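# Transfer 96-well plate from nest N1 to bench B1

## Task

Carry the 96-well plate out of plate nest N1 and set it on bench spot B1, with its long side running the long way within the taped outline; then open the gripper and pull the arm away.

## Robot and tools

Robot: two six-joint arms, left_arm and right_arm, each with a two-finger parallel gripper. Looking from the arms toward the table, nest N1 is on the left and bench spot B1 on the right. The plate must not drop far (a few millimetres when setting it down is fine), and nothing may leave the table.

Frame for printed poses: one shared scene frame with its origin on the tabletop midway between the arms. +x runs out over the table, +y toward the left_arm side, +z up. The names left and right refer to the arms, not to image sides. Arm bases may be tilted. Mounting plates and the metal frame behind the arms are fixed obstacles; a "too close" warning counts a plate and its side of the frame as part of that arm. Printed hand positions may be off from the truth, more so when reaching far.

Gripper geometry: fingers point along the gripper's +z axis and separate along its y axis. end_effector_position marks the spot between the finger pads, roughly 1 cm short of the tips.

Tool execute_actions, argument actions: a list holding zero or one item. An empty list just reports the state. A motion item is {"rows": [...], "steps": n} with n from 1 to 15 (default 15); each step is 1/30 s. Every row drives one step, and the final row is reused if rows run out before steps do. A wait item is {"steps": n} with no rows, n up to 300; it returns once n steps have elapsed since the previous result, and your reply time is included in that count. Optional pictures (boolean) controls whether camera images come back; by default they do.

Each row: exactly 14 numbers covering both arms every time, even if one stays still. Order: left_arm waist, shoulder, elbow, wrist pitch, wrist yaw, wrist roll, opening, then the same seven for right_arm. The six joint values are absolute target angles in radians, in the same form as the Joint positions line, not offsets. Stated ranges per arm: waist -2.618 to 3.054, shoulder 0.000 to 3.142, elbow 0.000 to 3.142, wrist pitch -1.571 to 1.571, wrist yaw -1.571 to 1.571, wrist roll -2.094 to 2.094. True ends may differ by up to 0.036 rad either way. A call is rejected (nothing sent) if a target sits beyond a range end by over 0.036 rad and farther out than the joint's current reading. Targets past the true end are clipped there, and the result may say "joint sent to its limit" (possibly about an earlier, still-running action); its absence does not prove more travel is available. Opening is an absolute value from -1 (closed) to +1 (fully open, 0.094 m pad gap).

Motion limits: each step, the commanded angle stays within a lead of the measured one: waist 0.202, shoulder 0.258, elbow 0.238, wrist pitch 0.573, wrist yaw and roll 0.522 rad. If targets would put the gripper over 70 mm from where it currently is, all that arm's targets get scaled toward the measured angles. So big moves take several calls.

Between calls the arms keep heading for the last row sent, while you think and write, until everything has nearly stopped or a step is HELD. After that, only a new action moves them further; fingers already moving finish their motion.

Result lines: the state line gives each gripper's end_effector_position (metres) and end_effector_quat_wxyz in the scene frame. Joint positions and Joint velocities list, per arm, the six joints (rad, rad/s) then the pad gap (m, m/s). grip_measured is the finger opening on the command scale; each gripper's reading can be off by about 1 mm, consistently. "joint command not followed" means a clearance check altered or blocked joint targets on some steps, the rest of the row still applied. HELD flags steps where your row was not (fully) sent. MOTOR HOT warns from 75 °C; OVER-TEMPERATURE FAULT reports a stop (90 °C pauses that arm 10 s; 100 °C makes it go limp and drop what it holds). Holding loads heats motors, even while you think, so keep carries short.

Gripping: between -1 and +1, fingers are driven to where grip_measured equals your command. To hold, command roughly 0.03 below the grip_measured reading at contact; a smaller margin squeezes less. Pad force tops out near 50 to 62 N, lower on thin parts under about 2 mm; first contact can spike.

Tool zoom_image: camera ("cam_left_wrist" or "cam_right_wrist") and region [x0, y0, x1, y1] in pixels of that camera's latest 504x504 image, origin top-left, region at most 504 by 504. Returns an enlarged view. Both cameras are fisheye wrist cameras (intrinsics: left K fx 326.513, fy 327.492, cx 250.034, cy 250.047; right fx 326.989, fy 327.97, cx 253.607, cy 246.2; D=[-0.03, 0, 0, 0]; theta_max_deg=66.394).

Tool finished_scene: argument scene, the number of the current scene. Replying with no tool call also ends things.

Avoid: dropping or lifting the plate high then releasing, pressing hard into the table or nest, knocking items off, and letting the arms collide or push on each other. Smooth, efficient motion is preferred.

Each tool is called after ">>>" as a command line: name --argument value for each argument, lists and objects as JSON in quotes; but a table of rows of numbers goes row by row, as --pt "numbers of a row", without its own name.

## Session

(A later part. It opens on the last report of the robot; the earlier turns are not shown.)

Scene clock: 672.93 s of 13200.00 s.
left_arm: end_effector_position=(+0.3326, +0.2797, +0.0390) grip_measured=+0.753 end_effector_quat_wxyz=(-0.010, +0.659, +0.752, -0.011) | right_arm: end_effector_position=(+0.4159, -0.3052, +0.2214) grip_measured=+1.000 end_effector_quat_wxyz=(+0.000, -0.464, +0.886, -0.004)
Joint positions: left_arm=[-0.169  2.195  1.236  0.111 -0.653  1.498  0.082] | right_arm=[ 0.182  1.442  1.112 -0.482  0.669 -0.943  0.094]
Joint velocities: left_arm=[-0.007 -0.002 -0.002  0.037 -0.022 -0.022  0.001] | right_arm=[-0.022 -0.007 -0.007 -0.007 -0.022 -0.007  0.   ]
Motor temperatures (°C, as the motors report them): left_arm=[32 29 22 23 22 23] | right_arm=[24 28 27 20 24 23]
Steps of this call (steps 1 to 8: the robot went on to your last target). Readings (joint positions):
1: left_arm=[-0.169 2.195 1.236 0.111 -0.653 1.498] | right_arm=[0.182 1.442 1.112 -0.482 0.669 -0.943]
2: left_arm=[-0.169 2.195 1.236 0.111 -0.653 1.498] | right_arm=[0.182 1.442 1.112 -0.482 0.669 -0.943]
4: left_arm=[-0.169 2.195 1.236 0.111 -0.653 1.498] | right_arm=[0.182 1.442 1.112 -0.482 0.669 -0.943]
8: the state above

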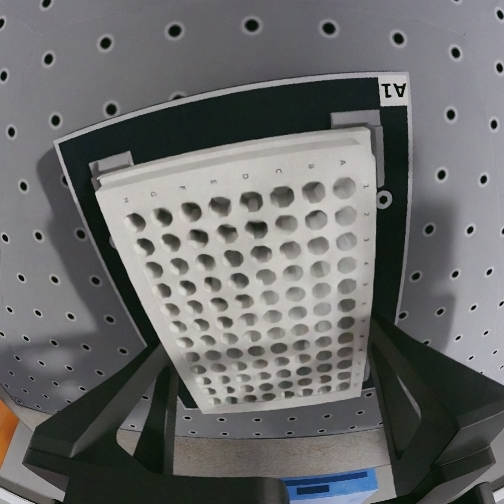

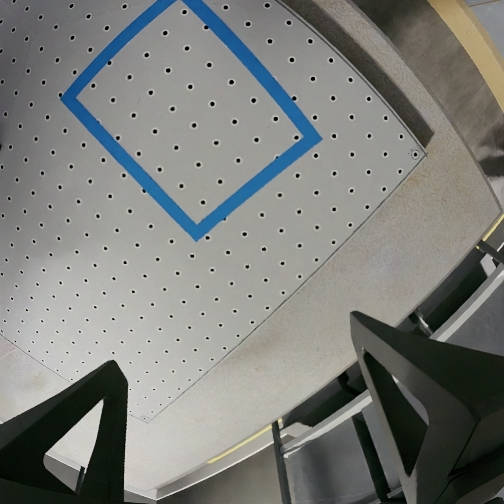

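>>> execute_actions --actions '[{"rows": [[-0.179,2.197,1.246,0.09,-0.64,1.493,0.71,0.194,1.464,1.137,-0.495,0.672,-0.943,1],[-0.183,2.191,1.237,0.09,-0.646,1.492,0.71,0.194,1.464,1.137,-0.495,0.672,-0.943,1],[-0.187,2.185,1.228,0.0894,-0.652,1.4916,0.71,0.194,1.464,1.137,-0.495,0.672,-0.943,1],[-0.191,2.18,1.219,0.0877,-0.659,1.49,0.71,0.194,1.464,1.137,-0.495,0.672,-0.943,1],[-0.1915,2.179,1.2185,0.085,-0.6606,1.488,0.71,0.194,1.464,1.137,-0.495,0.672,-0.943,1],[-0.193,2.1767,1.217,0.0815,-0.6625,1.4854,0.71,0.194,1.464,1.137,-0.495,0.672,-0.943,1],[-0.195,2.1727,1.2144,0.077,-0.6647,1.482,0.71,0.194,1.464,1.137,-0.495,0.672,-0.943,1],[-0.198,2.1676,1.211,0.0723,-0.6673,1.4784,0.71,0.194,1.464,1.137,-0.495,0.672,-0.943,1],[-0.201,2.1614,1.2073,0.067,-0.67,1.474,0.71,0.194,1.464,1.137,-0.495,0.672,-0.943,1],[-0.205,2.1543,1.2028,0.061,-0.673,1.47,0.71,0.194,1.464,1.137,-0.495,0.672,-0.943,1],[-0.2093,2.1464,1.198,0.055,-0.6763,1.465,0.71,0.194,1.464,1.137,-0.495,0.672,-0.943,1],[-0.214,2.138,1.1926,0.049,-0.6795,1.4605,0.71,0.194,1.464,1.137,-0.495,0.672,-0.943,1],[-0.2186,2.1294,1.187,0.043,-0.6827,1.456,0.71,0.194,1.464,1.137,-0.495,0.672,-0.943,1],[-0.2235,2.1205,1.1815,0.037,-0.686,1.451,0.71,0.194,1.464,1.137,-0.495,0.672,-0.943,1],[-0.2284,2.1116,1.176,0.031,-0.689,1.447,0.71,0.194,1.464,1.137,-0.495,0.672,-0.943,1]], "steps": 15}]' --pictures false

>>> execute_actions --actions '[{"rows": [[-0.233,2.103,1.1704,0.0257,-0.6917,1.4426,0.71,0.194,1.464,1.137,-0.495,0.672,-0.943,1],[-0.2377,2.0946,1.165,0.021,-0.6943,1.439,0.71,0.194,1.464,1.137,-0.495,0.672,-0.943,1],[-0.242,2.0867,1.16,0.0165,-0.6965,1.4356,0.71,0.194,1.464,1.137,-0.495,0.672,-0.943,1],[-0.246,2.0796,1.1557,0.013,-0.6984,1.433,0.71,0.194,1.464,1.137,-0.495,0.672,-0.943,1],[-0.249,2.0734,1.152,0.0103,-0.7,1.431,0.71,0.194,1.464,1.137,-0.495,0.672,-0.943,1],[-0.252,2.068,1.1486,0.0086,-0.7007,1.4294,0.71,0.194,1.464,1.137,-0.495,0.672,-0.943,1],[-0.254,2.0643,1.146,0.008,-0.701,1.429,0.71,0.194,1.464,1.137,-0.495,0.672,-0.943,1],[-0.2555,2.062,1.1445,0.008,-0.701,1.429,0.71,0.194,1.464,1.137,-0.495,0.672,-0.943,1],[-0.256,2.061,1.144,0.008,-0.701,1.429,0.71,0.194,1.464,1.137,-0.495,0.672,-0.943,1]], "steps": 15}]'

Scene clock: 793.43 s of 13200.00 s.
left_arm: end_effector_position=(+0.3278, +0.2816, +0.0536) grip_measured=+0.753 end_effector_quat_wxyz=(-0.018, +0.660, +0.751, -0.012) | right_arm: end_effector_position=(+0.4159, -0.3052, +0.2214) grip_measured=+1.000 end_effector_quat_wxyz=(+0.000, -0.464, +0.886, -0.004)
Joint positions: left_arm=[-0.191  2.151  1.201  0.074 -0.677  1.47   0.082] | right_arm=[ 0.182  1.442  1.112 -0.482  0.669 -0.943  0.094]
Joint velocities: left_arm=[-0.134 -0.247 -0.154 -0.242 -0.139 -0.139 -0.   ] | right_arm=[ 0.012 -0.002  0.002  0.007  0.037  0.022  0.   ]
Motor temperatures (°C, as the motors report them): left_arm=[32 30 22 22 22 23] | right_arm=[24 29 28 20 24 23]
Steps of this call (steps 1 to 15: the robot went on to your last target; steps 16 to 90: nothing new was sent; then 117.00 s passed at rest; steps 91 to 105: all 15 steps of this action). Readings (joint positions):
91: left_arm=[-0.169 2.195 1.236 0.111 -0.653 1.498] | right_arm=[0.182 1.442 1.112 -0.482 0.669 -0.943]
92: left_arm=[-0.169 2.195 1.236 0.111 -0.653 1.498] | right_arm=[0.182 1.442 1.112 -0.482 0.669 -0.943]
94: left_arm=[-0.169 2.195 1.236 0.111 -0.653 1.498] | right_arm=[0.182 1.442 1.112 -0.482 0.669 -0.943]
98: left_arm=[-0.170 2.195 1.236 0.108 -0.656 1.494] | right_arm=[0.182 1.442 1.112 -0.482 0.669 -0.943]
105: the state above

Scene clock: 793.93 s of 13200.00 s.
left_arm: end_effector_position=(+0.3322, +0.2808, +0.0786) grip_measured=+0.753 end_effector_quat_wxyz=(-0.012, +0.659, +0.752, -0.009) | right_arm: end_effector_position=(+0.4159, -0.3052, +0.2214) grip_measured=+1.000 end_effector_quat_wxyz=(+0.000, -0.464, +0.886, -0.004)
Joint positions: left_arm=[-0.232  2.079  1.162  0.032 -0.7    1.436  0.082] | right_arm=[ 0.182  1.442  1.112 -0.482  0.669 -0.943  0.094]
Joint velocities: left_arm=[-0.022  0.012 -0.012 -0.037 -0.066 -0.051 -0.   ] | right_arm=[-0.027 -0.037 -0.012 -0.037  0.081 -0.007  0.   ]
Motor temperatures (°C, as the motors report them): left_arm=[32 30 22 22 22 23] | right_arm=[24 29 28 20 24 23]
Steps of this call (steps 1 to 15: all 15 steps of this action). Readings (joint positions):
1: left_arm=[-0.196 2.141 1.195 0.068 -0.680 1.466] | right_arm=[0.182 1.442 1.112 -0.482 0.669 -0.943]
2: left_arm=[-0.202 2.132 1.190 0.062 -0.683 1.462] | right_arm=[0.182 1.442 1.112 -0.482 0.669 -0.943]
4: left_arm=[-0.213 2.114 1.180 0.052 -0.688 1.454] | right_arm=[0.182 1.442 1.112 -0.482 0.669 -0.943]
8: left_arm=[-0.228 2.087 1.166 0.039 -0.695 1.443] | right_arm=[0.182 1.442 1.112 -0.482 0.669 -0.943]
15: the state above

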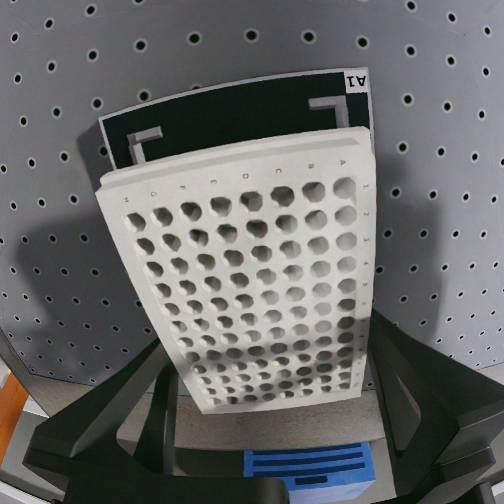

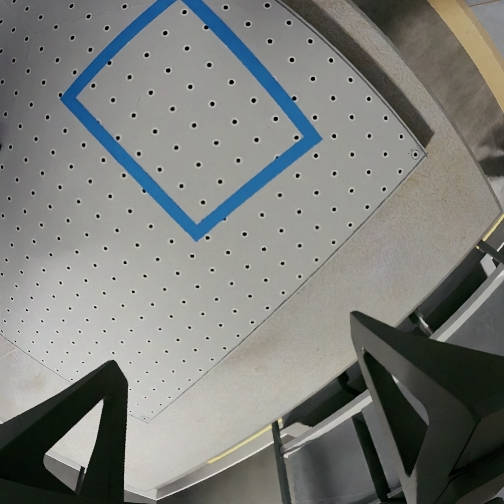

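>>> execute_actions --actions '[{"rows": [[-0.257,2.07,1.157,0.003,-0.705,1.425,0.71,0.188,1.465,1.138,-0.485,0.666,-0.948,1],[-0.259,2.08,1.171,-0.002,-0.708,1.422,0.71,0.182,1.468,1.139,-0.474,0.659,-0.953,1],[-0.262,2.094,1.19,-0.007,-0.711,1.418,0.71,0.176,1.474,1.142,-0.462,0.653,-0.958,1],[-0.267,2.1,1.197,-0.013,-0.715,1.413,0.71,0.175,1.481,1.146,-0.458,0.652,-0.965,1],[-0.273,2.107,1.205,-0.02,-0.72,1.408,0.71,0.173,1.49,1.151,-0.453,0.651,-0.973,1],[-0.28,2.116,1.216,-0.029,-0.725,1.403,0.71,0.172,1.501,1.157,-0.447,0.649,-0.984,1],[-0.288,2.127,1.228,-0.038,-0.731,1.397,0.71,0.169,1.513,1.163,-0.44,0.648,-0.995,1],[-0.297,2.139,1.242,-0.049,-0.737,1.39,0.71,0.167,1.527,1.17,-0.432,0.646,-1.008,1],[-0.306,2.152,1.258,-0.06,-0.743,1.383,0.71,0.164,1.542,1.179,-0.424,0.644,-1.022,1],[-0.316,2.167,1.277,-0.073,-0.749,1.376,0.71,0.161,1.558,1.187,-0.415,0.641,-1.038,1],[-0.327,2.183,1.297,-0.086,-0.755,1.369,0.71,0.158,1.576,1.197,-0.405,0.639,-1.054,1],[-0.337,2.2,1.319,-0.1,-0.762,1.362,0.71,0.155,1.594,1.207,-0.395,0.637,-1.072,1],[-0.349,2.219,1.343,-0.116,-0.768,1.355,0.71,0.152,1.614,1.217,-0.384,0.634,-1.09,1],[-0.36,2.239,1.369,-0.132,-0.775,1.347,0.71,0.148,1.634,1.228,-0.373,0.631,-1.109,1],[-0.372,2.26,1.397,-0.149,-0.781,1.34,0.71,0.144,1.655,1.239,-0.362,0.629,-1.129,1]], "steps": 15}]' --pictures false

>>> execute_actions --actions '[{"rows": [[-0.383,2.282,1.426,-0.167,-0.788,1.333,0.71,0.141,1.676,1.25,-0.35,0.626,-1.149,1],[-0.395,2.305,1.458,-0.185,-0.794,1.326,0.71,0.137,1.698,1.262,-0.338,0.623,-1.17,1],[-0.406,2.329,1.491,-0.205,-0.8,1.32,0.71,0.133,1.72,1.274,-0.325,0.62,-1.191,1],[-0.417,2.354,1.526,-0.224,-0.805,1.313,0.71,0.129,1.743,1.286,-0.313,0.617,-1.212,1],[-0.428,2.38,1.562,-0.244,-0.81,1.307,0.71,0.125,1.766,1.298,-0.301,0.614,-1.233,1],[-0.439,2.406,1.6,-0.265,-0.816,1.301,0.71,0.121,1.788,1.31,-0.288,0.611,-1.254,1],[-0.449,2.432,1.638,-0.285,-0.82,1.296,0.71,0.117,1.811,1.322,-0.276,0.608,-1.275,1],[-0.459,2.459,1.677,-0.306,-0.825,1.29,0.71,0.113,1.833,1.334,-0.263,0.605,-1.296,1],[-0.468,2.486,1.717,-0.326,-0.829,1.286,0.71,0.109,1.855,1.346,-0.251,0.602,-1.317,1],[-0.477,2.513,1.757,-0.346,-0.832,1.281,0.71,0.106,1.876,1.357,-0.239,0.599,-1.337,1],[-0.485,2.54,1.797,-0.366,-0.836,1.277,0.71,0.102,1.897,1.368,-0.228,0.597,-1.357,1],[-0.493,2.567,1.837,-0.385,-0.839,1.273,0.71,0.098,1.917,1.379,-0.217,0.594,-1.376,1],[-0.5,2.593,1.876,-0.404,-0.842,1.27,0.71,0.095,1.937,1.389,-0.206,0.591,-1.394,1],[-0.507,2.618,1.915,-0.422,-0.844,1.267,0.71,0.092,1.955,1.399,-0.196,0.589,-1.412,1],[-0.513,2.642,1.952,-0.438,-0.846,1.264,0.71,0.089,1.973,1.409,-0.186,0.587,-1.428,1]], "steps": 15}]' --pictures false

>>> execute_actions --actions '[{"rows": [[-0.518,2.664,1.987,-0.453,-0.848,1.262,0.71,0.086,1.989,1.417,-0.177,0.584,-1.444,1],[-0.523,2.686,2.02,-0.467,-0.85,1.26,0.71,0.083,2.004,1.426,-0.169,0.582,-1.458,1],[-0.527,2.705,2.051,-0.479,-0.851,1.258,0.71,0.081,2.018,1.433,-0.161,0.58,-1.471,1],[-0.531,2.723,2.078,-0.49,-0.852,1.257,0.71,0.078,2.03,1.439,-0.154,0.579,-1.482,1],[-0.535,2.739,2.103,-0.498,-0.853,1.255,0.71,0.077,2.041,1.445,-0.148,0.577,-1.493,1],[-0.537,2.752,2.124,-0.504,-0.854,1.255,0.71,0.075,2.05,1.45,-0.143,0.576,-1.501,1],[-0.539,2.763,2.14,-0.508,-0.854,1.254,0.71,0.074,2.057,1.454,-0.139,0.575,-1.508,1],[-0.541,2.771,2.153,-0.509,-0.854,1.254,0.71,0.073,2.063,1.457,-0.136,0.575,-1.513,1],[-0.542,2.775,2.161,-0.509,-0.854,1.254,0.71,0.072,2.066,1.458,-0.135,0.574,-1.516,1],[-0.542,2.777,2.163,-0.509,-0.854,1.254,0.71,0.072,2.067,1.459,-0.134,0.574,-1.517,1]], "steps": 15}]' --pictures false

>>> execute_actions --actions '[{"steps": 12}]'

Scene clock: 914.43 s of 13200.00 s.
left_arm: end_effector_position=(+0.3456, +0.2322, +0.0785) grip_measured=+0.753 end_effector_quat_wxyz=(-0.015, +0.673, +0.740, -0.008) | right_arm: end_effector_position=(+0.4311, -0.2883, +0.1864) grip_measured=+1.000 end_effector_quat_wxyz=(-0.005, -0.506, +0.863, -0.001)
Joint positions: left_arm=[-0.322  2.218  1.338 -0.074 -0.761  1.373  0.082] | right_arm=[ 0.155  1.597  1.198 -0.413  0.65  -1.054  0.094]
Joint velocities: left_arm=[-0.33   0.574  0.73  -0.418 -0.154 -0.183 -0.   ] | right_arm=[-0.071  0.584  0.305  0.256 -0.081 -0.447  0.   ]
Motor temperatures (°C, as the motors report them): left_arm=[34 33 22 22 22 23] | right_arm=[24 29 28 20 24 23]
Steps of this call (steps 1 to 15: the robot went on to your last target; steps 16 to 90: nothing new was sent; then 117.00 s passed at rest; steps 91 to 105: all 15 steps of this action). Readings (joint positions):
91: left_arm=[-0.232 2.079 1.161 0.028 -0.702 1.434] | right_arm=[0.182 1.442 1.112 -0.482 0.669 -0.943]
92: left_arm=[-0.232 2.079 1.161 0.027 -0.703 1.433] | right_arm=[0.182 1.442 1.112 -0.482 0.669 -0.943]
94: left_arm=[-0.232 2.082 1.166 0.019 -0.708 1.429] | right_arm=[0.182 1.444 1.113 -0.480 0.668 -0.946]
98: left_arm=[-0.250 2.110 1.204 -0.001 -0.724 1.414] | right_arm=[0.177 1.478 1.136 -0.466 0.663 -0.968]
105: the state above

Scene clock: 914.93 s of 13200.00 s.
left_arm: end_effector_position=(+0.3721, +0.1182, +0.0696) grip_measured=+0.753 end_effector_quat_wxyz=(-0.007, +0.701, +0.713, -0.008) | right_arm: end_effector_position=(+0.4465, -0.2525, +0.1005) grip_measured=+1.000 end_effector_quat_wxyz=(-0.009, -0.607, +0.795, +0.003)
Joint positions: left_arm=[-0.47   2.598  1.874 -0.339 -0.832  1.286  0.082] | right_arm=[ 0.097  1.922  1.369 -0.241  0.609 -1.342  0.094]
Joint velocities: left_arm=[-0.198  0.706  1.072 -0.476 -0.125 -0.154  0.   ] | right_arm=[-0.095  0.545  0.291  0.286 -0.198 -0.52   0.   ]
Motor temperatures (°C, as the motors report them): left_arm=[34 33 22 22 22 23] | right_arm=[24 29 28 20 24 23]
Steps of this call (steps 1 to 15: all 15 steps of this action). Readings (joint positions):
1: left_arm=[-0.334 2.239 1.364 -0.088 -0.766 1.367] | right_arm=[0.151 1.618 1.209 -0.403 0.648 -1.071]
2: left_arm=[-0.346 2.261 1.392 -0.103 -0.772 1.360] | right_arm=[0.148 1.639 1.220 -0.393 0.645 -1.088]
4: left_arm=[-0.368 2.308 1.455 -0.136 -0.783 1.346] | right_arm=[0.140 1.683 1.243 -0.370 0.640 -1.125]
8: left_arm=[-0.411 2.410 1.598 -0.208 -0.804 1.321] | right_arm=[0.124 1.774 1.292 -0.323 0.629 -1.204]
15: the state above

Scene clock: 915.43 s of 13200.00 s.
left_arm: end_effector_position=(+0.3696, +0.0783, +0.0620) grip_measured=+0.753 end_effector_quat_wxyz=(-0.013, +0.716, +0.698, -0.010) | right_arm: end_effector_position=(+0.4483, -0.2384, +0.0634) grip_measured=+1.000 end_effector_quat_wxyz=(-0.003, -0.657, +0.754, +0.002)
Joint positions: left_arm=[-0.51   2.777  2.138 -0.483 -0.851  1.261  0.082] | right_arm=[ 0.074  2.049  1.433 -0.152  0.588 -1.498  0.094]
Joint velocities: left_arm=[-0.007 -0.002  0.046 -0.066 -0.037  0.007 -0.   ] | right_arm=[-0.012 -0.027  0.032  0.007 -0.022 -0.022  0.   ]
Motor temperatures (°C, as the motors report them): left_arm=[34 32 22 22 22 23] | right_arm=[24 29 28 20 24 23]
Steps of this call (steps 1 to 15: all 15 steps of this action). Readings (joint positions):
1: left_arm=[-0.477 2.623 1.911 -0.357 -0.835 1.283] | right_arm=[0.094 1.941 1.378 -0.230 0.607 -1.360]
2: left_arm=[-0.483 2.646 1.946 -0.374 -0.837 1.279] | right_arm=[0.091 1.958 1.387 -0.220 0.605 -1.378]
4: left_arm=[-0.493 2.690 2.010 -0.405 -0.841 1.274] | right_arm=[0.085 1.989 1.403 -0.202 0.600 -1.410]
8: left_arm=[-0.506 2.753 2.104 -0.451 -0.846 1.266] | right_arm=[0.077 2.034 1.425 -0.173 0.593 -1.461]
15: the state above

Scene clock: 915.83 s of 13200.00 s.
left_arm: end_effector_position=(+0.3698, +0.0792, +0.0623) grip_measured=+0.753 end_effector_quat_wxyz=(-0.015, +0.716, +0.698, -0.009) | right_arm: end_effector_position=(+0.4512, -0.2387, +0.0636) grip_measured=+1.000 end_effector_quat_wxyz=(+0.001, -0.658, +0.753, -0.002)
Joint positions: left_arm=[-0.51   2.777  2.141 -0.489 -0.854  1.26   0.082] | right_arm=[ 0.074  2.049  1.435 -0.143  0.588 -1.508  0.094]
Joint velocities: left_arm=[-0.002 -0.012 -0.012 -0.022 -0.051 -0.066  0.001] | right_arm=[-0.007  0.002  0.017  0.007 -0.037  0.007  0.   ]
Motor temperatures (°C, as the motors report them): left_arm=[34 32 22 22 22 23] | right_arm=[24 29 28 20 24 23]
Steps of this call (steps 1 to 12: the robot went on to your last target). Readings (joint positions):
1: left_arm=[-0.510 2.777 2.139 -0.484 -0.852 1.261] | right_arm=[0.074 2.049 1.434 -0.150 0.588 -1.500]
2: left_arm=[-0.510 2.777 2.140 -0.486 -0.852 1.261] | right_arm=[0.074 2.049 1.435 -0.148 0.588 -1.502]
4: left_arm=[-0.510 2.777 2.141 -0.487 -0.853 1.260] | right_arm=[0.074 2.049 1.435 -0.145 0.588 -1.504]
8: left_arm=[-0.510 2.777 2.141 -0.489 -0.854 1.260] | right_arm=[0.074 2.049 1.435 -0.144 0.588 -1.507]
12: the state above

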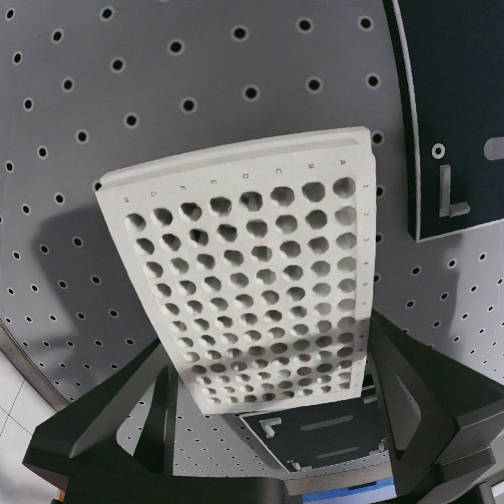

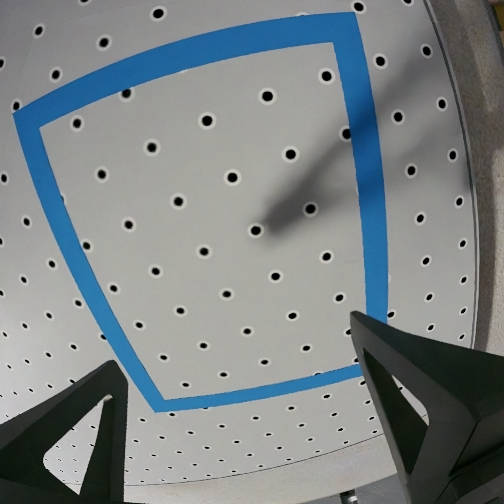

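>>> zoom_image --camera "cam_left_wrist" --region '[0, 0, 280, 340]'

>>> zoom_image --camera "cam_left_wrist" --region '[224, 0, 504, 340]'

Region (0, 0, 280, 340) of cam_left_wrist's 504x504 image, scaled by 1.482, with more detail than that image has; it fills the left 415 columns of this view, and the rest is white.

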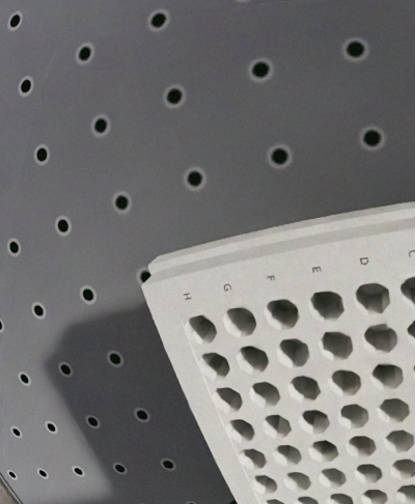

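Region (224, 0, 504, 340) of cam_left_wrist's 504x504 image, scaled by 1.482, with more detail than that image has; it fills the left 415 columns of this view, and the rest is white.

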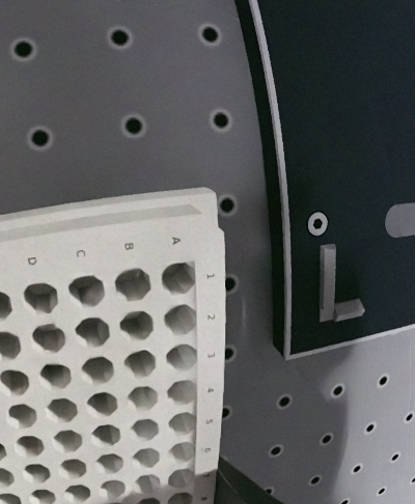

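>>> execute_actions --actions '[]'

Scene clock: 1022.37 s of 13200.00 s.
left_arm: end_effector_position=(+0.3697, +0.0792, +0.0623) grip_measured=+0.753 end_effector_quat_wxyz=(-0.015, +0.716, +0.698, -0.010) | right_arm: end_effector_position=(+0.4512, -0.2387, +0.0636) grip_measured=+1.000 end_effector_quat_wxyz=(+0.001, -0.658, +0.753, -0.002)
Joint positions: left_arm=[-0.51   2.777  2.141 -0.49  -0.854  1.259  0.082] | right_arm=[ 0.074  2.049  1.435 -0.143  0.588 -1.508  0.094]
Joint velocities: left_arm=[-0.007 -0.002 -0.022  0.022 -0.022  0.066 -0.   ] | right_arm=[ 0.012  0.002  0.002  0.022  0.037 -0.037  0.   ]
Motor temperatures (°C, as the motors report them): left_arm=[44 33 23 22 22 23] | right_arm=[25 32 27 20 24 23]
Steps of this call (steps 1 to 15: the robot went on to your last target; steps 16 to 90: nothing new was sent; then 103.53 s passed at rest). Readings (joint positions):
1: left_arm=[-0.510 2.777 2.141 -0.489 -0.854 1.260] | right_arm=[0.074 2.049 1.435 -0.143 0.588 -1.508]
2: left_arm=[-0.510 2.777 2.141 -0.489 -0.854 1.260] | right_arm=[0.074 2.049 1.435 -0.143 0.588 -1.508]
4: left_arm=[-0.510 2.777 2.141 -0.490 -0.854 1.260] | right_arm=[0.074 2.049 1.435 -0.143 0.588 -1.508]
8: left_arm=[-0.510 2.777 2.141 -0.490 -0.854 1.260] | right_arm=[0.074 2.049 1.435 -0.143 0.588 -1.508]
90: the state above
All arms were judged still, so your last target was given up. Only a new action makes them travel on or press farther. Fingers that are still opening or closing keep moving.

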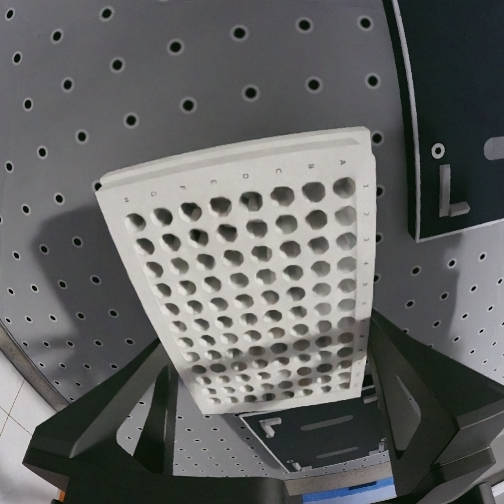

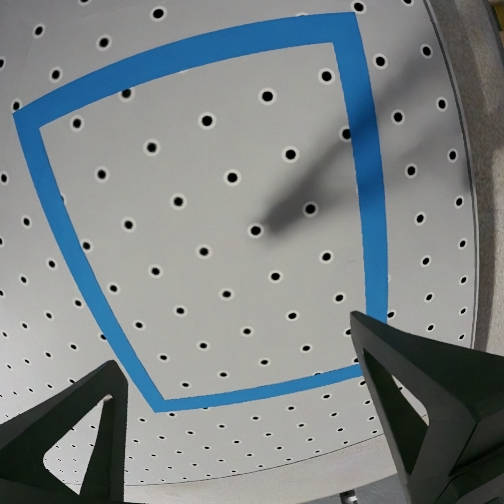

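>>> zoom_image --camera "cam_left_wrist" --region '[0, 0, 252, 330]'

>>> zoom_image --camera "cam_left_wrist" --region '[252, 0, 504, 330]'

Region (0, 0, 252, 330) of cam_left_wrist's 504x504 image, scaled by 1.527, with more detail than that image has; it fills the left 385 columns of this view, and the rest is white.

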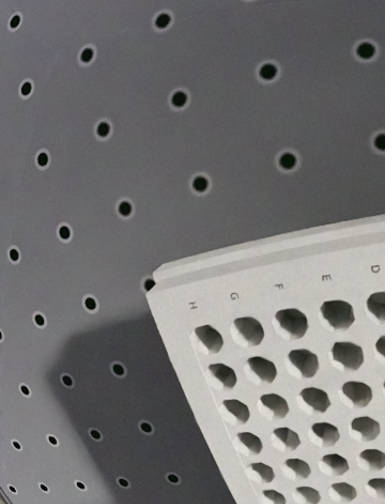

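Region (252, 0, 504, 330) of cam_left_wrist's 504x504 image, scaled by 1.527, with more detail than that image has; it fills the left 385 columns of this view, and the rest is white.

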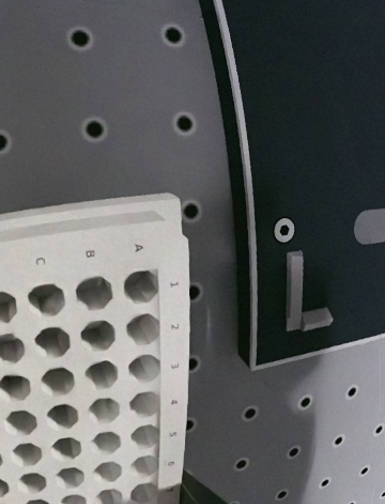

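>>> execute_actions --actions '[{"rows":[[-0.537,2.777,2.163,-0.498,-0.848,1.257,0.71,0.072,2.067,1.459,-0.134,0.574,-1.517,1],[-0.531,2.777,2.163,-0.487,-0.841,1.261,0.71,0.072,2.067,1.459,-0.134,0.574,-1.517,1],[-0.526,2.777,2.163,-0.4751,-0.8347,1.265,0.71,0.072,2.067,1.459,-0.134,0.574,-1.517,1],[-0.5258,2.7773,2.1633,-0.4741,-0.8344,1.2662,0.71,0.072,2.067,1.459,-0.134,0.574,-1.517,1],[-0.5253,2.7781,2.1641,-0.4727,-0.8339,1.2677,0.71,0.072,2.067,1.459,-0.134,0.574,-1.517,1],[-0.5246,2.7795,2.1653,-0.471,-0.8334,1.2697,0.71,0.072,2.067,1.459,-0.134,0.574,-1.517,1],[-0.5235,2.7813,2.167,-0.469,-0.8327,1.2719,0.71,0.072,2.067,1.459,-0.134,0.574,-1.517,1],[-0.5223,2.7835,2.1691,-0.4667,-0.832,1.2744,0.71,0.072,2.067,1.459,-0.134,0.574,-1.517,1],[-0.5208,2.7861,2.1715,-0.4643,-0.8312,1.2771,0.71,0.072,2.067,1.459,-0.134,0.574,-1.517,1],[-0.5191,2.789,2.1742,-0.4618,-0.8304,1.2799,0.71,0.072,2.067,1.459,-0.134,0.574,-1.517,1],[-0.5173,2.7921,2.1771,-0.4591,-0.8295,1.283,0.71,0.072,2.067,1.459,-0.134,0.574,-1.517,1],[-0.5154,2.7954,2.1802,-0.4563,-0.8287,1.2861,0.71,0.072,2.067,1.459,-0.134,0.574,-1.517,1],[-0.5134,2.7989,2.1835,-0.4535,-0.8278,1.2892,0.71,0.072,2.067,1.459,-0.134,0.574,-1.517,1],[-0.5114,2.8025,2.1868,-0.4507,-0.8268,1.2923,0.71,0.072,2.067,1.459,-0.134,0.574,-1.517,1],[-0.5093,2.8061,2.1902,-0.4479,-0.826,1.2954,0.71,0.072,2.067,1.459,-0.134,0.574,-1.517,1]],"steps":15}]' --pictures false

>>> execute_actions --actions '[{"rows":[[-0.5072,2.8097,2.1936,-0.4452,-0.8251,1.2985,0.71,0.072,2.067,1.459,-0.134,0.574,-1.517,1],[-0.5052,2.8133,2.1969,-0.4427,-0.8243,1.3013,0.71,0.072,2.067,1.459,-0.134,0.574,-1.517,1],[-0.5032,2.8168,2.2002,-0.4403,-0.8235,1.304,0.71,0.072,2.067,1.459,-0.134,0.574,-1.517,1],[-0.5013,2.8201,2.2033,-0.438,-0.8228,1.3065,0.71,0.072,2.067,1.459,-0.134,0.574,-1.517,1],[-0.4995,2.8232,2.2062,-0.436,-0.8221,1.3088,0.71,0.072,2.067,1.459,-0.134,0.574,-1.517,1],[-0.4978,2.8261,2.2089,-0.4343,-0.8216,1.3107,0.71,0.072,2.067,1.459,-0.134,0.574,-1.517,1],[-0.4963,2.8287,2.2113,-0.4329,-0.8211,1.3122,0.71,0.072,2.067,1.459,-0.134,0.574,-1.517,1],[-0.4951,2.8309,2.2134,-0.4319,-0.8208,1.3134,0.71,0.072,2.067,1.459,-0.134,0.574,-1.517,1],[-0.494,2.8327,2.2151,-0.4312,-0.8206,1.3141,0.71,0.072,2.067,1.459,-0.134,0.574,-1.517,1],[-0.4933,2.8341,2.2163,-0.431,-0.8205,1.3144,0.71,0.072,2.067,1.459,-0.134,0.574,-1.517,1],[-0.4928,2.8349,2.2171,-0.431,-0.8205,1.3144,0.71,0.072,2.067,1.459,-0.134,0.574,-1.517,1],[-0.4926,2.8352,2.2174,-0.431,-0.8205,1.3144,0.71,0.072,2.067,1.459,-0.134,0.574,-1.517,1]],"steps":15}]' --pictures false

>>> execute_actions --actions '[{"steps":8}]'

Scene clock: 1142.87 s of 13200.00 s.
left_arm: end_effector_position=(+0.3742, +0.0791, +0.0561) grip_measured=+0.753 end_effector_quat_wxyz=(-0.010, +0.714, +0.700, -0.008) | right_arm: end_effector_position=(+0.4512, -0.2386, +0.0636) grip_measured=+1.000 end_effector_quat_wxyz=(+0.001, -0.658, +0.753, -0.001)
Joint positions: left_arm=[-0.499  2.792  2.164 -0.472 -0.848  1.278  0.082] | right_arm=[ 0.074  2.049  1.435 -0.143  0.587 -1.508  0.094]
Joint velocities: left_arm=[ 0.066  0.09   0.076  0.066 -0.022  0.11  -0.   ] | right_arm=[ 0.007  0.017 -0.017 -0.007  0.066  0.007  0.   ]
Motor temperatures (°C, as the motors report them): left_arm=[47 33 23 22 22 23] | right_arm=[26 33 27 20 24 23]
Steps of this call (steps 1 to 90: nothing new was sent; then 117.00 s passed at rest; steps 91 to 105: all 15 steps of this action). Readings (joint positions):
91: left_arm=[-0.510 2.777 2.141 -0.490 -0.854 1.259] | right_arm=[0.074 2.049 1.435 -0.143 0.587 -1.508]
92: left_arm=[-0.510 2.777 2.141 -0.490 -0.854 1.259] | right_arm=[0.074 2.049 1.435 -0.143 0.587 -1.508]
94: left_arm=[-0.510 2.777 2.141 -0.490 -0.854 1.260] | right_arm=[0.074 2.049 1.435 -0.143 0.587 -1.508]
98: left_arm=[-0.510 2.777 2.141 -0.487 -0.853 1.263] | right_arm=[0.074 2.049 1.435 -0.143 0.587 -1.508]
105: the state above

Scene clock: 1143.37 s of 13200.00 s.
left_arm: end_effector_position=(+0.3699, +0.0809, +0.0382) grip_measured=+0.753 end_effector_quat_wxyz=(-0.015, +0.715, +0.699, -0.008) | right_arm: end_effector_position=(+0.4512, -0.2386, +0.0636) grip_measured=+1.000 end_effector_quat_wxyz=(+0.001, -0.658, +0.753, -0.001)
Joint positions: left_arm=[-0.474  2.832  2.193 -0.449 -0.841  1.306  0.082] | right_arm=[ 0.074  2.049  1.435 -0.143  0.587 -1.508  0.094]
Joint velocities: left_arm=[-0.007 -0.007  0.002  0.022  0.022  0.007  0.001] | right_arm=[-0.002  0.002 -0.002  0.051 -0.037 -0.007  0.   ]
Motor temperatures (°C, as the motors report them): left_arm=[47 33 23 22 22 23] | right_arm=[26 33 27 20 24 23]
Steps of this call (steps 1 to 15: all 15 steps of this action). Readings (joint positions):
1: left_arm=[-0.496 2.796 2.167 -0.469 -0.848 1.281] | right_arm=[0.074 2.049 1.435 -0.143 0.587 -1.508]
2: left_arm=[-0.494 2.799 2.171 -0.466 -0.847 1.284] | right_arm=[0.074 2.049 1.435 -0.143 0.587 -1.508]
4: left_arm=[-0.488 2.807 2.177 -0.462 -0.846 1.289] | right_arm=[0.074 2.049 1.435 -0.143 0.587 -1.508]
8: left_arm=[-0.480 2.822 2.187 -0.454 -0.843 1.299] | right_arm=[0.074 2.049 1.435 -0.143 0.587 -1.508]
15: the state above

Scene clock: 1143.63 s of 13200.00 s.
left_arm: end_effector_position=(+0.3712, +0.0806, +0.0384) grip_measured=+0.753 end_effector_quat_wxyz=(-0.013, +0.715, +0.699, -0.008) | right_arm: end_effector_position=(+0.4512, -0.2386, +0.0636) grip_measured=+1.000 end_effector_quat_wxyz=(+0.001, -0.658, +0.753, -0.001)
Joint positions: left_arm=[-0.474  2.832  2.195 -0.446 -0.84   1.308  0.082] | right_arm=[ 0.074  2.049  1.435 -0.143  0.587 -1.508  0.094]
Joint velocities: left_arm=[-0.012 -0.002 -0.022 -0.007 -0.007 -0.007  0.   ] | right_arm=[ 0.002  0.007 -0.002 -0.081 -0.007 -0.007  0.   ]
Motor temperatures (°C, as the motors report them): left_arm=[47 33 23 22 22 23] | right_arm=[26 33 27 20 24 23]
Steps of this call (steps 1 to 8: the robot went on to your last target). Readings (joint positions):
1: left_arm=[-0.474 2.832 2.194 -0.449 -0.840 1.307] | right_arm=[0.074 2.049 1.435 -0.143 0.587 -1.508]
2: left_arm=[-0.474 2.832 2.194 -0.448 -0.840 1.307] | right_arm=[0.074 2.049 1.435 -0.143 0.587 -1.508]
4: left_arm=[-0.474 2.832 2.195 -0.447 -0.840 1.307] | right_arm=[0.074 2.049 1.435 -0.143 0.587 -1.508]
8: the state above

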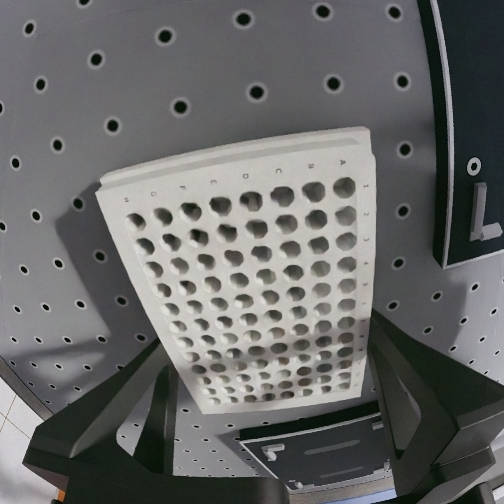

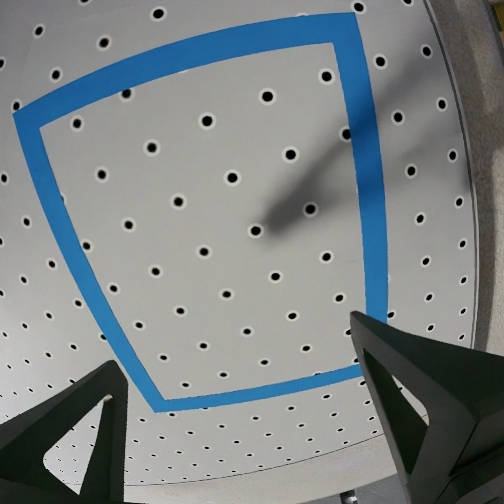

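>>> zoom_image --camera "cam_left_wrist" --region '[40, 100, 208, 320]'

>>> zoom_image --camera "cam_left_wrist" --region '[280, 60, 448, 320]'

Region (40, 100, 208, 320) of cam_left_wrist's 504x504 image, scaled by 2.291, with more detail than that image has; it fills the left 385 columns of this view, and the rest is white.

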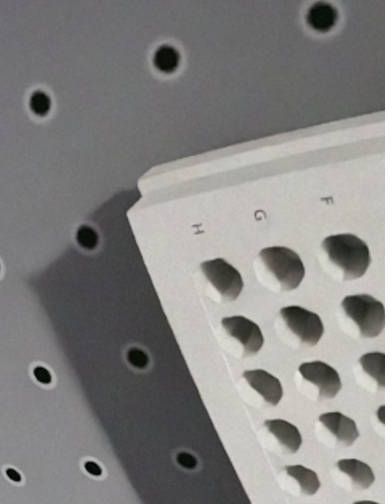

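Region (280, 60, 448, 320) of cam_left_wrist's 504x504 image, scaled by 1.938, with more detail than that image has; it fills the left 326 columns of this view, and the rest is white.

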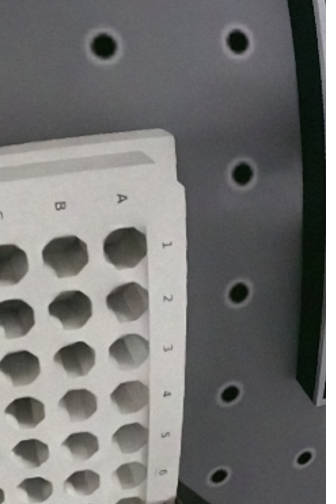

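>>> zoom_image --camera "cam_right_wrist" --region '[0, 60, 200, 260]'

>>> zoom_image --camera "cam_right_wrist" --region '[220, 0, 420, 200]'

>>> zoom_image --camera "cam_right_wrist" --region '[80, 240, 260, 420]'

>>> zoom_image --camera "cam_right_wrist" --region '[230, 230, 410, 410]'

Region (0, 60, 200, 260) of cam_right_wrist's 504x504 image, scaled by 2.520, with more detail than that image has.

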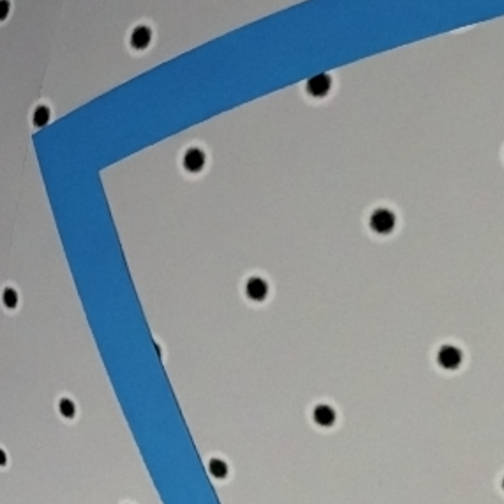

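Region (220, 0, 420, 200) of cam_right_wrist's 504x504 image, scaled by 2.520, with more detail than that image has.

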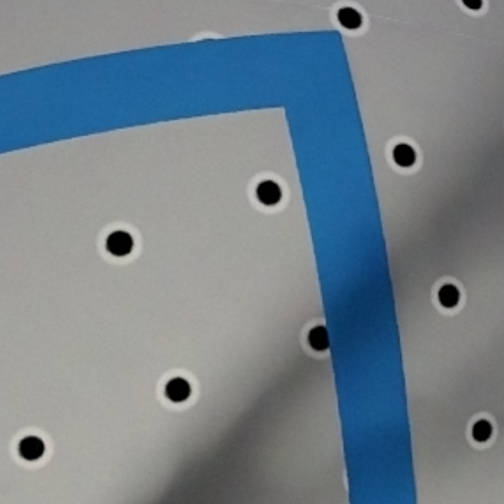

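Region (80, 240, 260, 420) of cam_right_wrist's 504x504 image, scaled by 2.800, with more detail than that image has.

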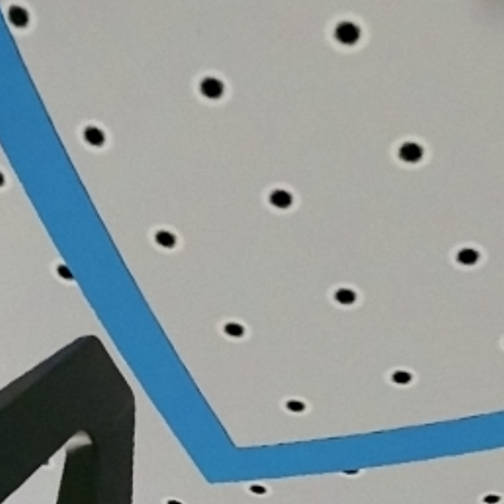

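Region (230, 230, 410, 410) of cam_right_wrist's 504x504 image, scaled by 2.800, with more detail than that image has.

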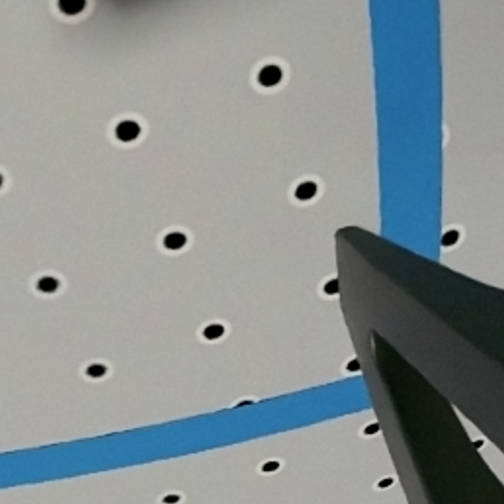

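>>> execute_actions --actions '[{"rows":[[-0.4926,2.8352,2.2174,-0.4307,-0.8204,1.3147,0.71,0.072,2.067,1.459,-0.134,0.574,-1.517,0.85],[-0.4926,2.8352,2.2174,-0.43,-0.8202,1.3155,0.71,0.072,2.067,1.459,-0.134,0.574,-1.517,0.7],[-0.4925,2.8356,2.2177,-0.429,-0.8198,1.3167,0.71,0.072,2.067,1.459,-0.134,0.574,-1.517,0.55],[-0.4921,2.8366,2.2185,-0.4276,-0.8194,1.3182,0.71,0.072,2.067,1.459,-0.134,0.574,-1.517,0.4],[-0.4916,2.8382,2.2197,-0.4261,-0.8188,1.3199,0.71,0.072,2.067,1.459,-0.134,0.574,-1.517,0.25],[-0.4909,2.8401,2.2213,-0.4245,-0.8183,1.3217,0.71,0.072,2.067,1.459,-0.134,0.574,-1.517,0.1],[-0.4901,2.8423,2.223,-0.4228,-0.8178,1.3235,0.71,0.072,2.067,1.459,-0.134,0.574,-1.517,-0.05],[-0.4893,2.8447,2.2249,-0.4213,-0.8172,1.3252,0.71,0.072,2.067,1.459,-0.134,0.574,-1.517,-0.2],[-0.4885,2.847,2.2268,-0.4199,-0.8168,1.3267,0.71,0.072,2.067,1.459,-0.134,0.574,-1.517,-0.35],[-0.4877,2.8492,2.2285,-0.4189,-0.8164,1.3279,0.71,0.072,2.067,1.459,-0.134,0.574,-1.517,-0.5],[-0.487,2.8511,2.2301,-0.4182,-0.8162,1.3287,0.71,0.072,2.067,1.459,-0.134,0.574,-1.517,-0.62],[-0.4865,2.8527,2.2313,-0.4179,-0.8161,1.329,0.71,0.072,2.067,1.459,-0.134,0.574,-1.517,-0.72],[-0.4861,2.8537,2.2321,-0.4179,-0.8161,1.329,0.71,0.072,2.067,1.459,-0.134,0.574,-1.517,-0.79],[-0.486,2.8541,2.2324,-0.4179,-0.8161,1.329,0.71,0.072,2.067,1.459,-0.134,0.574,-1.517,-0.83],[-0.486,2.8541,2.2324,-0.4179,-0.8161,1.329,0.71,0.072,2.067,1.459,-0.134,0.574,-1.517,-0.85]],"steps":15}]' --pictures false

>>> execute_actions --actions '[{"steps":12}]'

Scene clock: 1264.13 s of 13200.00 s.
left_arm: end_effector_position=(+0.3722, +0.0770, +0.0358) grip_measured=+0.753 end_effector_quat_wxyz=(-0.008, +0.715, +0.699, -0.007) | right_arm: end_effector_position=(+0.4513, -0.2386, +0.0636) grip_measured=-0.835 end_effector_quat_wxyz=(+0.001, -0.658, +0.753, -0.002)
Joint positions: left_arm=[-0.474  2.846  2.21  -0.433 -0.836  1.321  0.082] | right_arm=[ 0.074  2.049  1.435 -0.143  0.587 -1.509  0.008]
Joint velocities: left_arm=[ 0.017  0.037 -0.007 -0.007 -0.051  0.007 -0.002] | right_arm=[-0.012 -0.007 -0.012  0.022  0.051 -0.051 -0.024]
Motor temperatures (°C, as the motors report them): left_arm=[47 34 23 23 22 23] | right_arm=[26 34 27 20 24 23]
Steps of this call (steps 1 to 15: the robot went on to your last target; steps 16 to 90: nothing new was sent; then 117.00 s passed at rest; steps 91 to 105: all 15 steps of this action). Readings (joint positions):
91: left_arm=[-0.474 2.832 2.195 -0.445 -0.840 1.309] | right_arm=[0.074 2.049 1.435 -0.143 0.587 -1.509]
92: left_arm=[-0.474 2.832 2.195 -0.445 -0.840 1.309] | right_arm=[0.074 2.049 1.435 -0.143 0.587 -1.509]
94: left_arm=[-0.474 2.832 2.195 -0.445 -0.840 1.309] | right_arm=[0.074 2.049 1.435 -0.143 0.587 -1.509]
98: left_arm=[-0.474 2.832 2.195 -0.441 -0.838 1.314] | right_arm=[0.074 2.049 1.435 -0.143 0.587 -1.509]
105: the state above

Scene clock: 1264.53 s of 13200.00 s.
left_arm: end_effector_position=(+0.3701, +0.0786, +0.0326) grip_measured=+0.753 end_effector_quat_wxyz=(-0.011, +0.716, +0.698, -0.008) | right_arm: end_effector_position=(+0.4513, -0.2386, +0.0636) grip_measured=-0.847 end_effector_quat_wxyz=(+0.001, -0.658, +0.753, -0.002)
Joint positions: left_arm=[-0.469  2.851  2.21  -0.432 -0.835  1.323  0.082] | right_arm=[ 0.074  2.049  1.435 -0.143  0.587 -1.509  0.007]
Joint velocities: left_arm=[-0.012 -0.017  0.032 -0.007 -0.007 -0.007  0.   ] | right_arm=[ 0.007  0.017  0.007 -0.037  0.022 -0.051  0.001]
Motor temperatures (°C, as the motors report them): left_arm=[47 34 23 23 22 23] | right_arm=[26 34 27 20 24 23]
Steps of this call (steps 1 to 12: the robot went on to your last target). Readings (joint positions):
1: left_arm=[-0.473 2.848 2.210 -0.433 -0.835 1.321] | right_arm=[0.074 2.049 1.435 -0.143 0.587 -1.509]
2: left_arm=[-0.472 2.849 2.210 -0.433 -0.835 1.322] | right_arm=[0.074 2.049 1.435 -0.143 0.587 -1.509]
4: left_arm=[-0.470 2.850 2.210 -0.433 -0.835 1.322] | right_arm=[0.074 2.049 1.435 -0.143 0.587 -1.509]
8: left_arm=[-0.469 2.851 2.210 -0.433 -0.835 1.323] | right_arm=[0.074 2.049 1.435 -0.143 0.587 -1.509]
12: the state above

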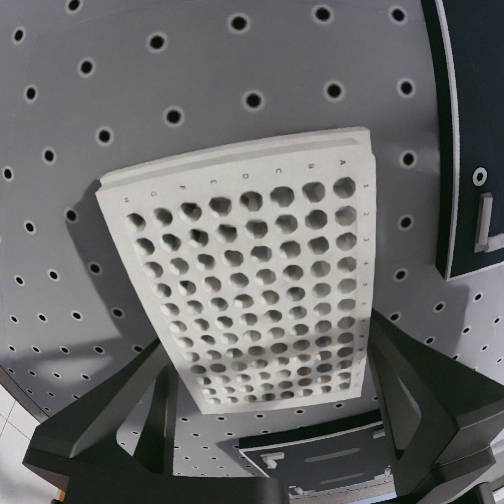

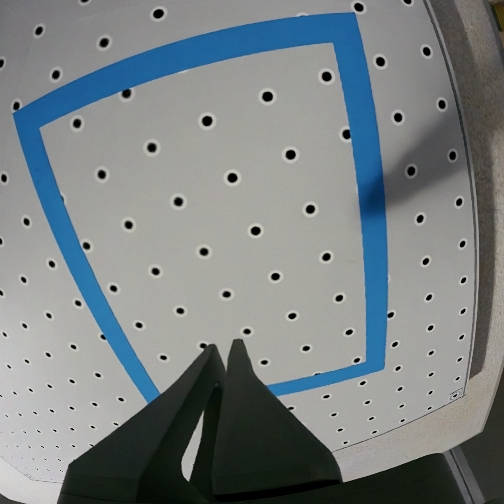

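>>> zoom_image --camera "cam_right_wrist" --region '[190, 325, 260, 395]'

>>> zoom_image --camera "cam_left_wrist" --region '[30, 110, 198, 330]'

>>> zoom_image --camera "cam_left_wrist" --region '[290, 70, 458, 290]'

Region (190, 325, 260, 395) of cam_right_wrist's 504x504 image, scaled by 7.200, with more detail than that image has.

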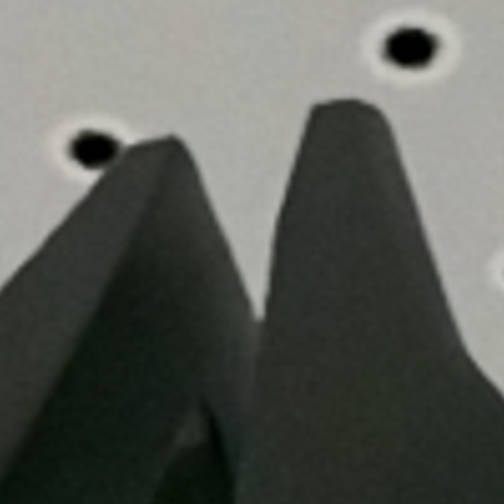

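Region (30, 110, 198, 330) of cam_left_wrist's 504x504 image, scaled by 2.291, with more detail than that image has; it fills the left 385 columns of this view, and the rest is white.

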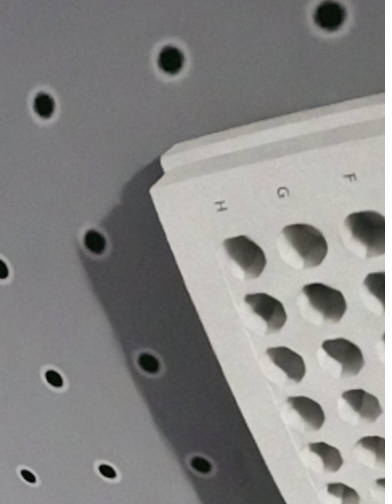

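Region (290, 70, 458, 290) of cam_left_wrist's 504x504 image, scaled by 2.291, with more detail than that image has; it fills the left 385 columns of this view, and the rest is white.

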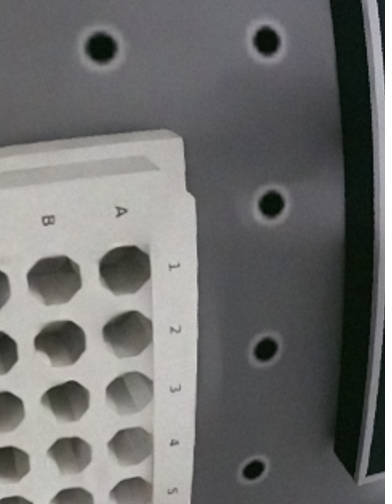

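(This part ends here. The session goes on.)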